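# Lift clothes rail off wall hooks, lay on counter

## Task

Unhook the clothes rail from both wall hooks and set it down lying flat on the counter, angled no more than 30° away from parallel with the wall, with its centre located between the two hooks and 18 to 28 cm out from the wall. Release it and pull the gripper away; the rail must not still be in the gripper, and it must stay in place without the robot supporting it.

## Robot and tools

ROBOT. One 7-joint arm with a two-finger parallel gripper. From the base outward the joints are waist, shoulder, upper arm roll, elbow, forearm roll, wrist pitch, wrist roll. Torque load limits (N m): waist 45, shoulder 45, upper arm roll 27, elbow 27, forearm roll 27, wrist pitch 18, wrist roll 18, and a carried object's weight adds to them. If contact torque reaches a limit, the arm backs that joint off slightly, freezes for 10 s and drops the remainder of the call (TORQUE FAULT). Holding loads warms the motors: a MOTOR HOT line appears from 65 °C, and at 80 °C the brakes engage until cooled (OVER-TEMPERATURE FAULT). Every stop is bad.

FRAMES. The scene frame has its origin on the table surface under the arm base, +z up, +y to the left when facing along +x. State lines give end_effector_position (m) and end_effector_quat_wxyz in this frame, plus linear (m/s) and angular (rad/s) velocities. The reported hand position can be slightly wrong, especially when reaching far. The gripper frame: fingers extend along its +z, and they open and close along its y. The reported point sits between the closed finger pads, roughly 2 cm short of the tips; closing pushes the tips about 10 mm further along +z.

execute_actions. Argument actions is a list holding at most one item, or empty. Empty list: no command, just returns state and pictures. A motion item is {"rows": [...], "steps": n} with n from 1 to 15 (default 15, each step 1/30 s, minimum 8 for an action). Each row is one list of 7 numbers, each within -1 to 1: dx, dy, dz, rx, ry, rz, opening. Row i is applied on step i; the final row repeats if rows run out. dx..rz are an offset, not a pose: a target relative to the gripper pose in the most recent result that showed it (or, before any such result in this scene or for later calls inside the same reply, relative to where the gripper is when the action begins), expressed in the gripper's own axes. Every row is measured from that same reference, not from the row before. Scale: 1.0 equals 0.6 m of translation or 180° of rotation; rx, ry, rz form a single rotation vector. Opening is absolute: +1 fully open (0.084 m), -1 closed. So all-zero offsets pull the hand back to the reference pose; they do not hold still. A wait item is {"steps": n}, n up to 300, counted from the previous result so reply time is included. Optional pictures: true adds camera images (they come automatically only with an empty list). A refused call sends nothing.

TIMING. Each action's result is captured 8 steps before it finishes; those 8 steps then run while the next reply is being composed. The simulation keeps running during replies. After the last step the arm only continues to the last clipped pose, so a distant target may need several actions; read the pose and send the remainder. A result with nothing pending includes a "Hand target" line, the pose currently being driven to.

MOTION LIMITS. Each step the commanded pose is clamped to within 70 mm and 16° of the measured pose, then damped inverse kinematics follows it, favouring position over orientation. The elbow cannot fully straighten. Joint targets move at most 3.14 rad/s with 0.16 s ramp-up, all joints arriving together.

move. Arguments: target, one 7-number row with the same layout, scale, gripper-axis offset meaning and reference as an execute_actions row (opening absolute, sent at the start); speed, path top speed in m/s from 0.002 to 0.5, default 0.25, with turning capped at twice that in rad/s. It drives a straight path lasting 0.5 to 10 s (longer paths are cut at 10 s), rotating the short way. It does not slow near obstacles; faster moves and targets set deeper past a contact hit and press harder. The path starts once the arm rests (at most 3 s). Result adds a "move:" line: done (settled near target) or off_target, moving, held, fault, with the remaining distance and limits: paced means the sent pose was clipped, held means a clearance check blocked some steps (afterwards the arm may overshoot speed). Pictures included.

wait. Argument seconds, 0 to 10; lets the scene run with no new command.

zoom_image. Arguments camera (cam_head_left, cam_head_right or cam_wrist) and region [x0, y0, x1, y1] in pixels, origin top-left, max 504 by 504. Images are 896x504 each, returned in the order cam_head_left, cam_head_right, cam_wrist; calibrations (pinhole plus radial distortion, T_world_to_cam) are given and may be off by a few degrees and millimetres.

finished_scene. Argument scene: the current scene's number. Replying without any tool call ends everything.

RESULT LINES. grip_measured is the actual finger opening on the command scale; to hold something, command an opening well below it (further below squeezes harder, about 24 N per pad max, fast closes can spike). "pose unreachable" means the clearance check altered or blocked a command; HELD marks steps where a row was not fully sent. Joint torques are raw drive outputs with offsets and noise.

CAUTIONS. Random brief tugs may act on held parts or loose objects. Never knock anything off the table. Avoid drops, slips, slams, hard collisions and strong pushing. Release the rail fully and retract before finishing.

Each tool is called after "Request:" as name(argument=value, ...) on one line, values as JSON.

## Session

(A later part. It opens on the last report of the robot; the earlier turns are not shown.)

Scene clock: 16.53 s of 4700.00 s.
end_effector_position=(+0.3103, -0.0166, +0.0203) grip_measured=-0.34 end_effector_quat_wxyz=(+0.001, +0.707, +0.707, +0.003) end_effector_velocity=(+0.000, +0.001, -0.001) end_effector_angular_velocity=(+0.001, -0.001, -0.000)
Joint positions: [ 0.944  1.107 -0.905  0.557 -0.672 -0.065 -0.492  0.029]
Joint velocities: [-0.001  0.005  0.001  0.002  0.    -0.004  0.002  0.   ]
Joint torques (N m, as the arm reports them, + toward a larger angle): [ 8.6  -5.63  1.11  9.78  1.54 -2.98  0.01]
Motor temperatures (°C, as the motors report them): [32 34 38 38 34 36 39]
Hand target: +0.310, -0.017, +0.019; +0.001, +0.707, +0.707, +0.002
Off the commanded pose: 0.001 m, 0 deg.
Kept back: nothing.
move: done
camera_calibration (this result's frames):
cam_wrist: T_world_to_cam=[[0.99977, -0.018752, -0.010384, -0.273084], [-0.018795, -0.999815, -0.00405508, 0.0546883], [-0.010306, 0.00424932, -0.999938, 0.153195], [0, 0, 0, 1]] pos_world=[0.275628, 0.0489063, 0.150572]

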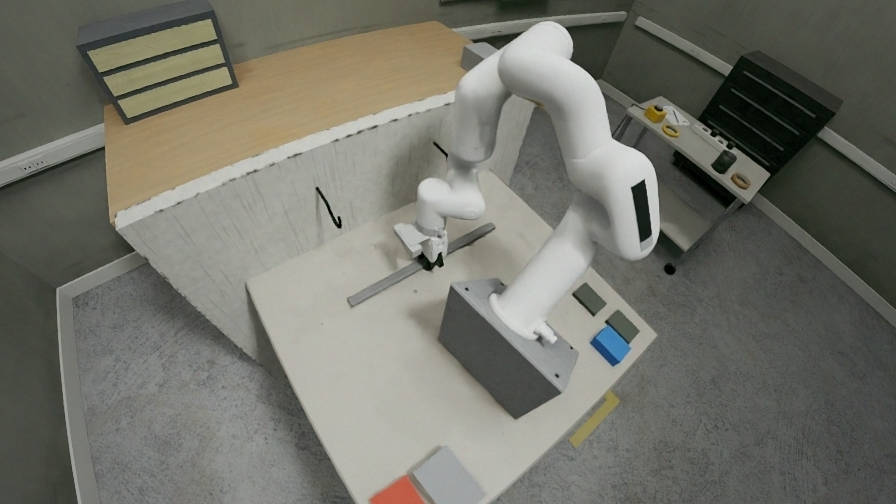

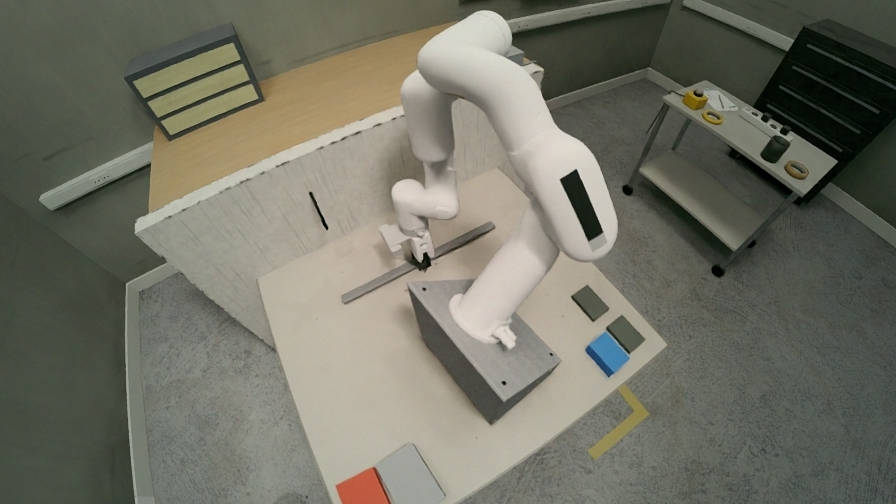

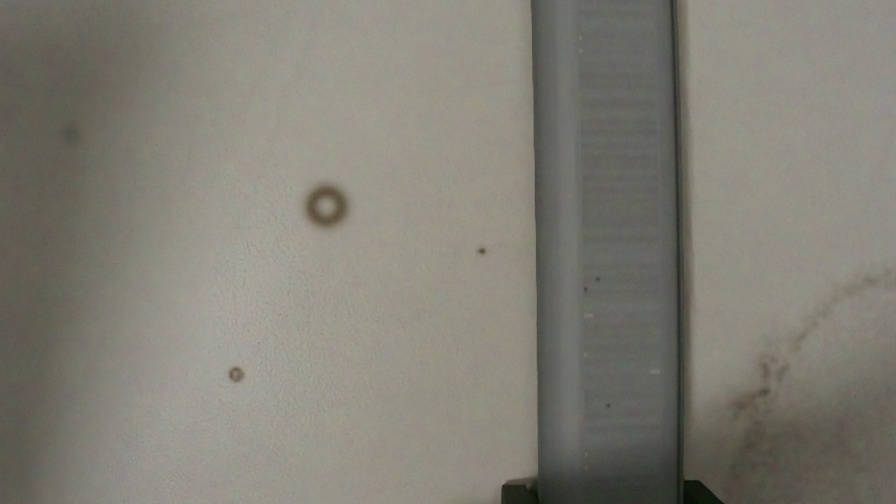

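Request:
move(target=[0,0,-0.002,0,0,0,0.4])

Request:
move(target=[0,0,-0.22,0,0,0,0.4])

Scene clock: 17.47 s of 4700.00 s.
end_effector_position=(+0.3102, -0.0166, +0.0214) grip_measured=+0.39 end_effector_quat_wxyz=(+0.001, +0.707, +0.707, +0.003) end_effector_velocity=(+0.000, -0.000, +0.001) end_effector_angular_velocity=(+0.000, -0.001, -0.000)
Joint positions: [ 0.947  1.103 -0.906  0.555 -0.672 -0.061 -0.493  0.061]
Joint velocities: [ 0.001 -0.002 -0.001 -0.001 -0.001  0.001 -0.     0.   ]
Joint torques (N m, as the arm reports them, + toward a larger angle): [ 17.35 -13.07  -0.8    5.94   0.29  -1.82  -0.11]
Motor temperatures (°C, as the motors report them): [32 34 38 37 34 36 39]
Hand target: +0.310, -0.017, +0.021; +0.001, +0.707, +0.707, +0.003
Off the commanded pose: 0.000 m, 0 deg.
Kept back: nothing.
move: done
camera_calibration (this result's frames):
cam_wrist: T_world_to_cam=[[0.999769, -0.0187402, -0.0105206, -0.273019], [-0.0187824, -0.999816, -0.00392206, 0.0546454], [-0.0104452, 0.00411875, -0.999937, 0.154342], [0, 0, 0, 1]] pos_world=[0.275595, 0.0488832, 0.151675]

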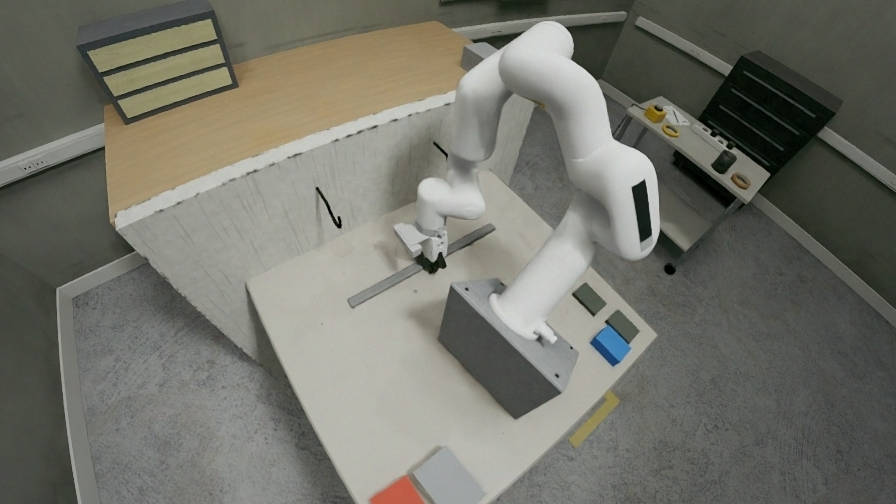

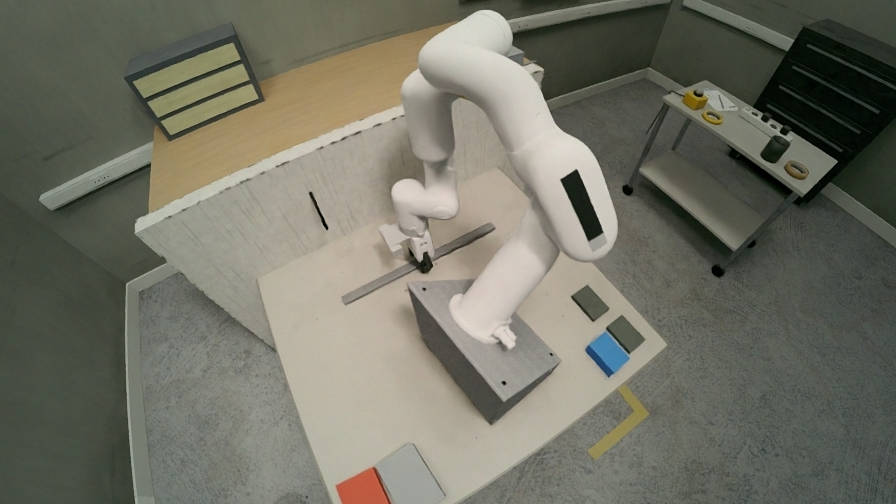

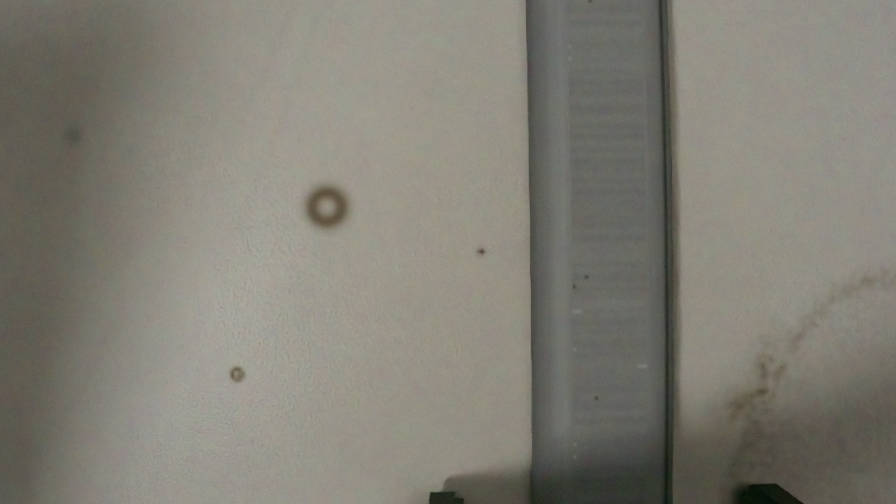

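Scene clock: 18.67 s of 4700.00 s.
end_effector_position=(+0.3096, -0.0170, +0.1532) grip_measured=+0.39 end_effector_quat_wxyz=(+0.001, +0.707, +0.707, +0.003) end_effector_velocity=(+0.001, +0.000, +0.002) end_effector_angular_velocity=(+0.003, -0.002, -0.002)
Joint positions: [ 1.349  0.57  -1.087  0.43  -0.62   0.443 -0.589  0.061]
Joint velocities: [ 0.007 -0.006 -0.005  0.    -0.001  0.003  0.002 -0.   ]
Joint torques (N m, as the arm reports them, + toward a larger angle): [12.94 -4.34  4.01 11.56  0.81 -2.06 -0.28]
Motor temperatures (°C, as the motors report them): [32 34 38 37 34 36 39]
Hand target: +0.310, -0.017, +0.153; +0.001, +0.707, +0.707, +0.003
Off the commanded pose: 0.000 m, 0 deg.
Kept back: nothing.
move: done
camera_calibration (this result's frames):
cam_wrist: T_world_to_cam=[[0.999783, -0.0182136, -0.0100996, -0.271079], [-0.0182408, -0.99983, -0.00260197, 0.0543624], [-0.0100505, 0.00278563, -0.999946, 0.285976], [0, 0, 0, 1]] pos_world=[0.274886, 0.0486192, 0.283364]

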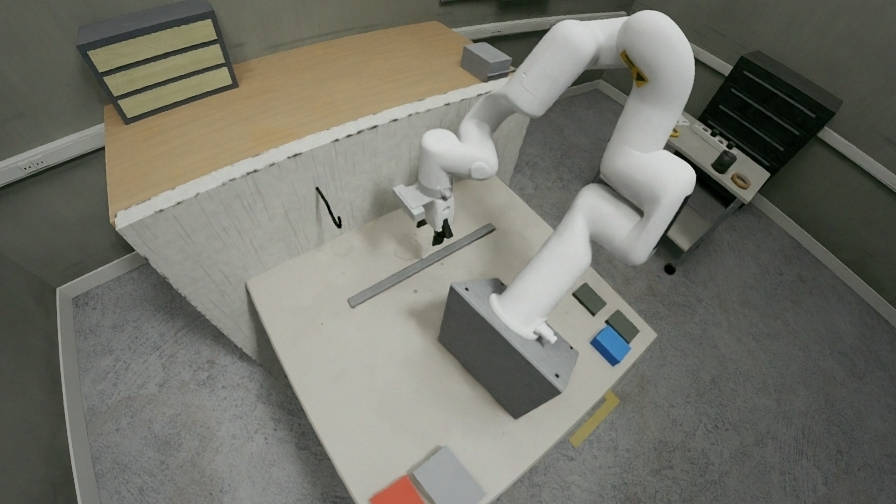

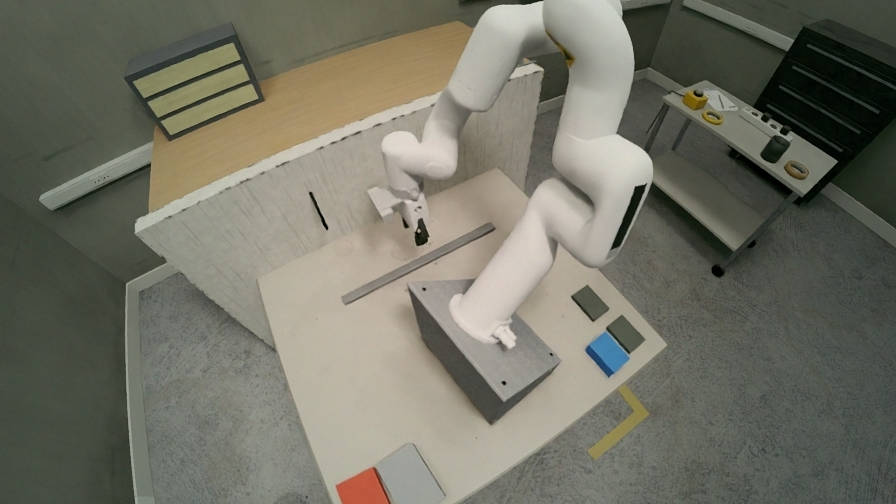

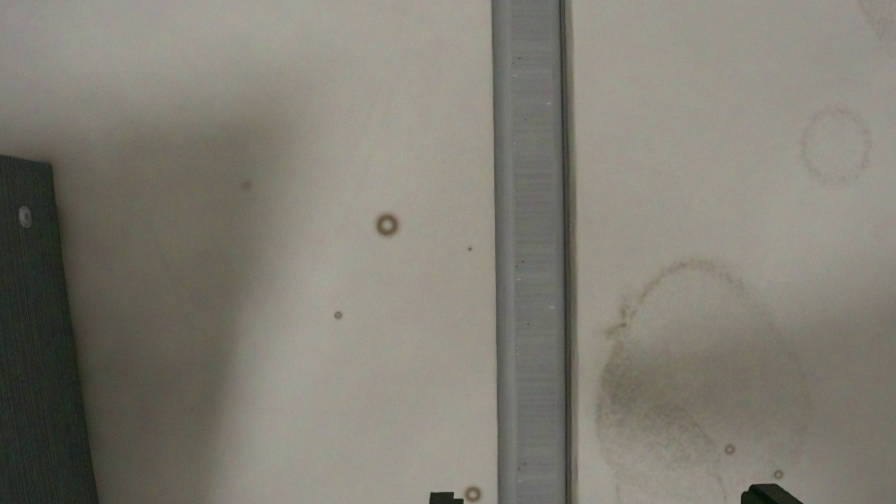

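Request:
finished_scene(scene=1)

The scene is finished: the task was done.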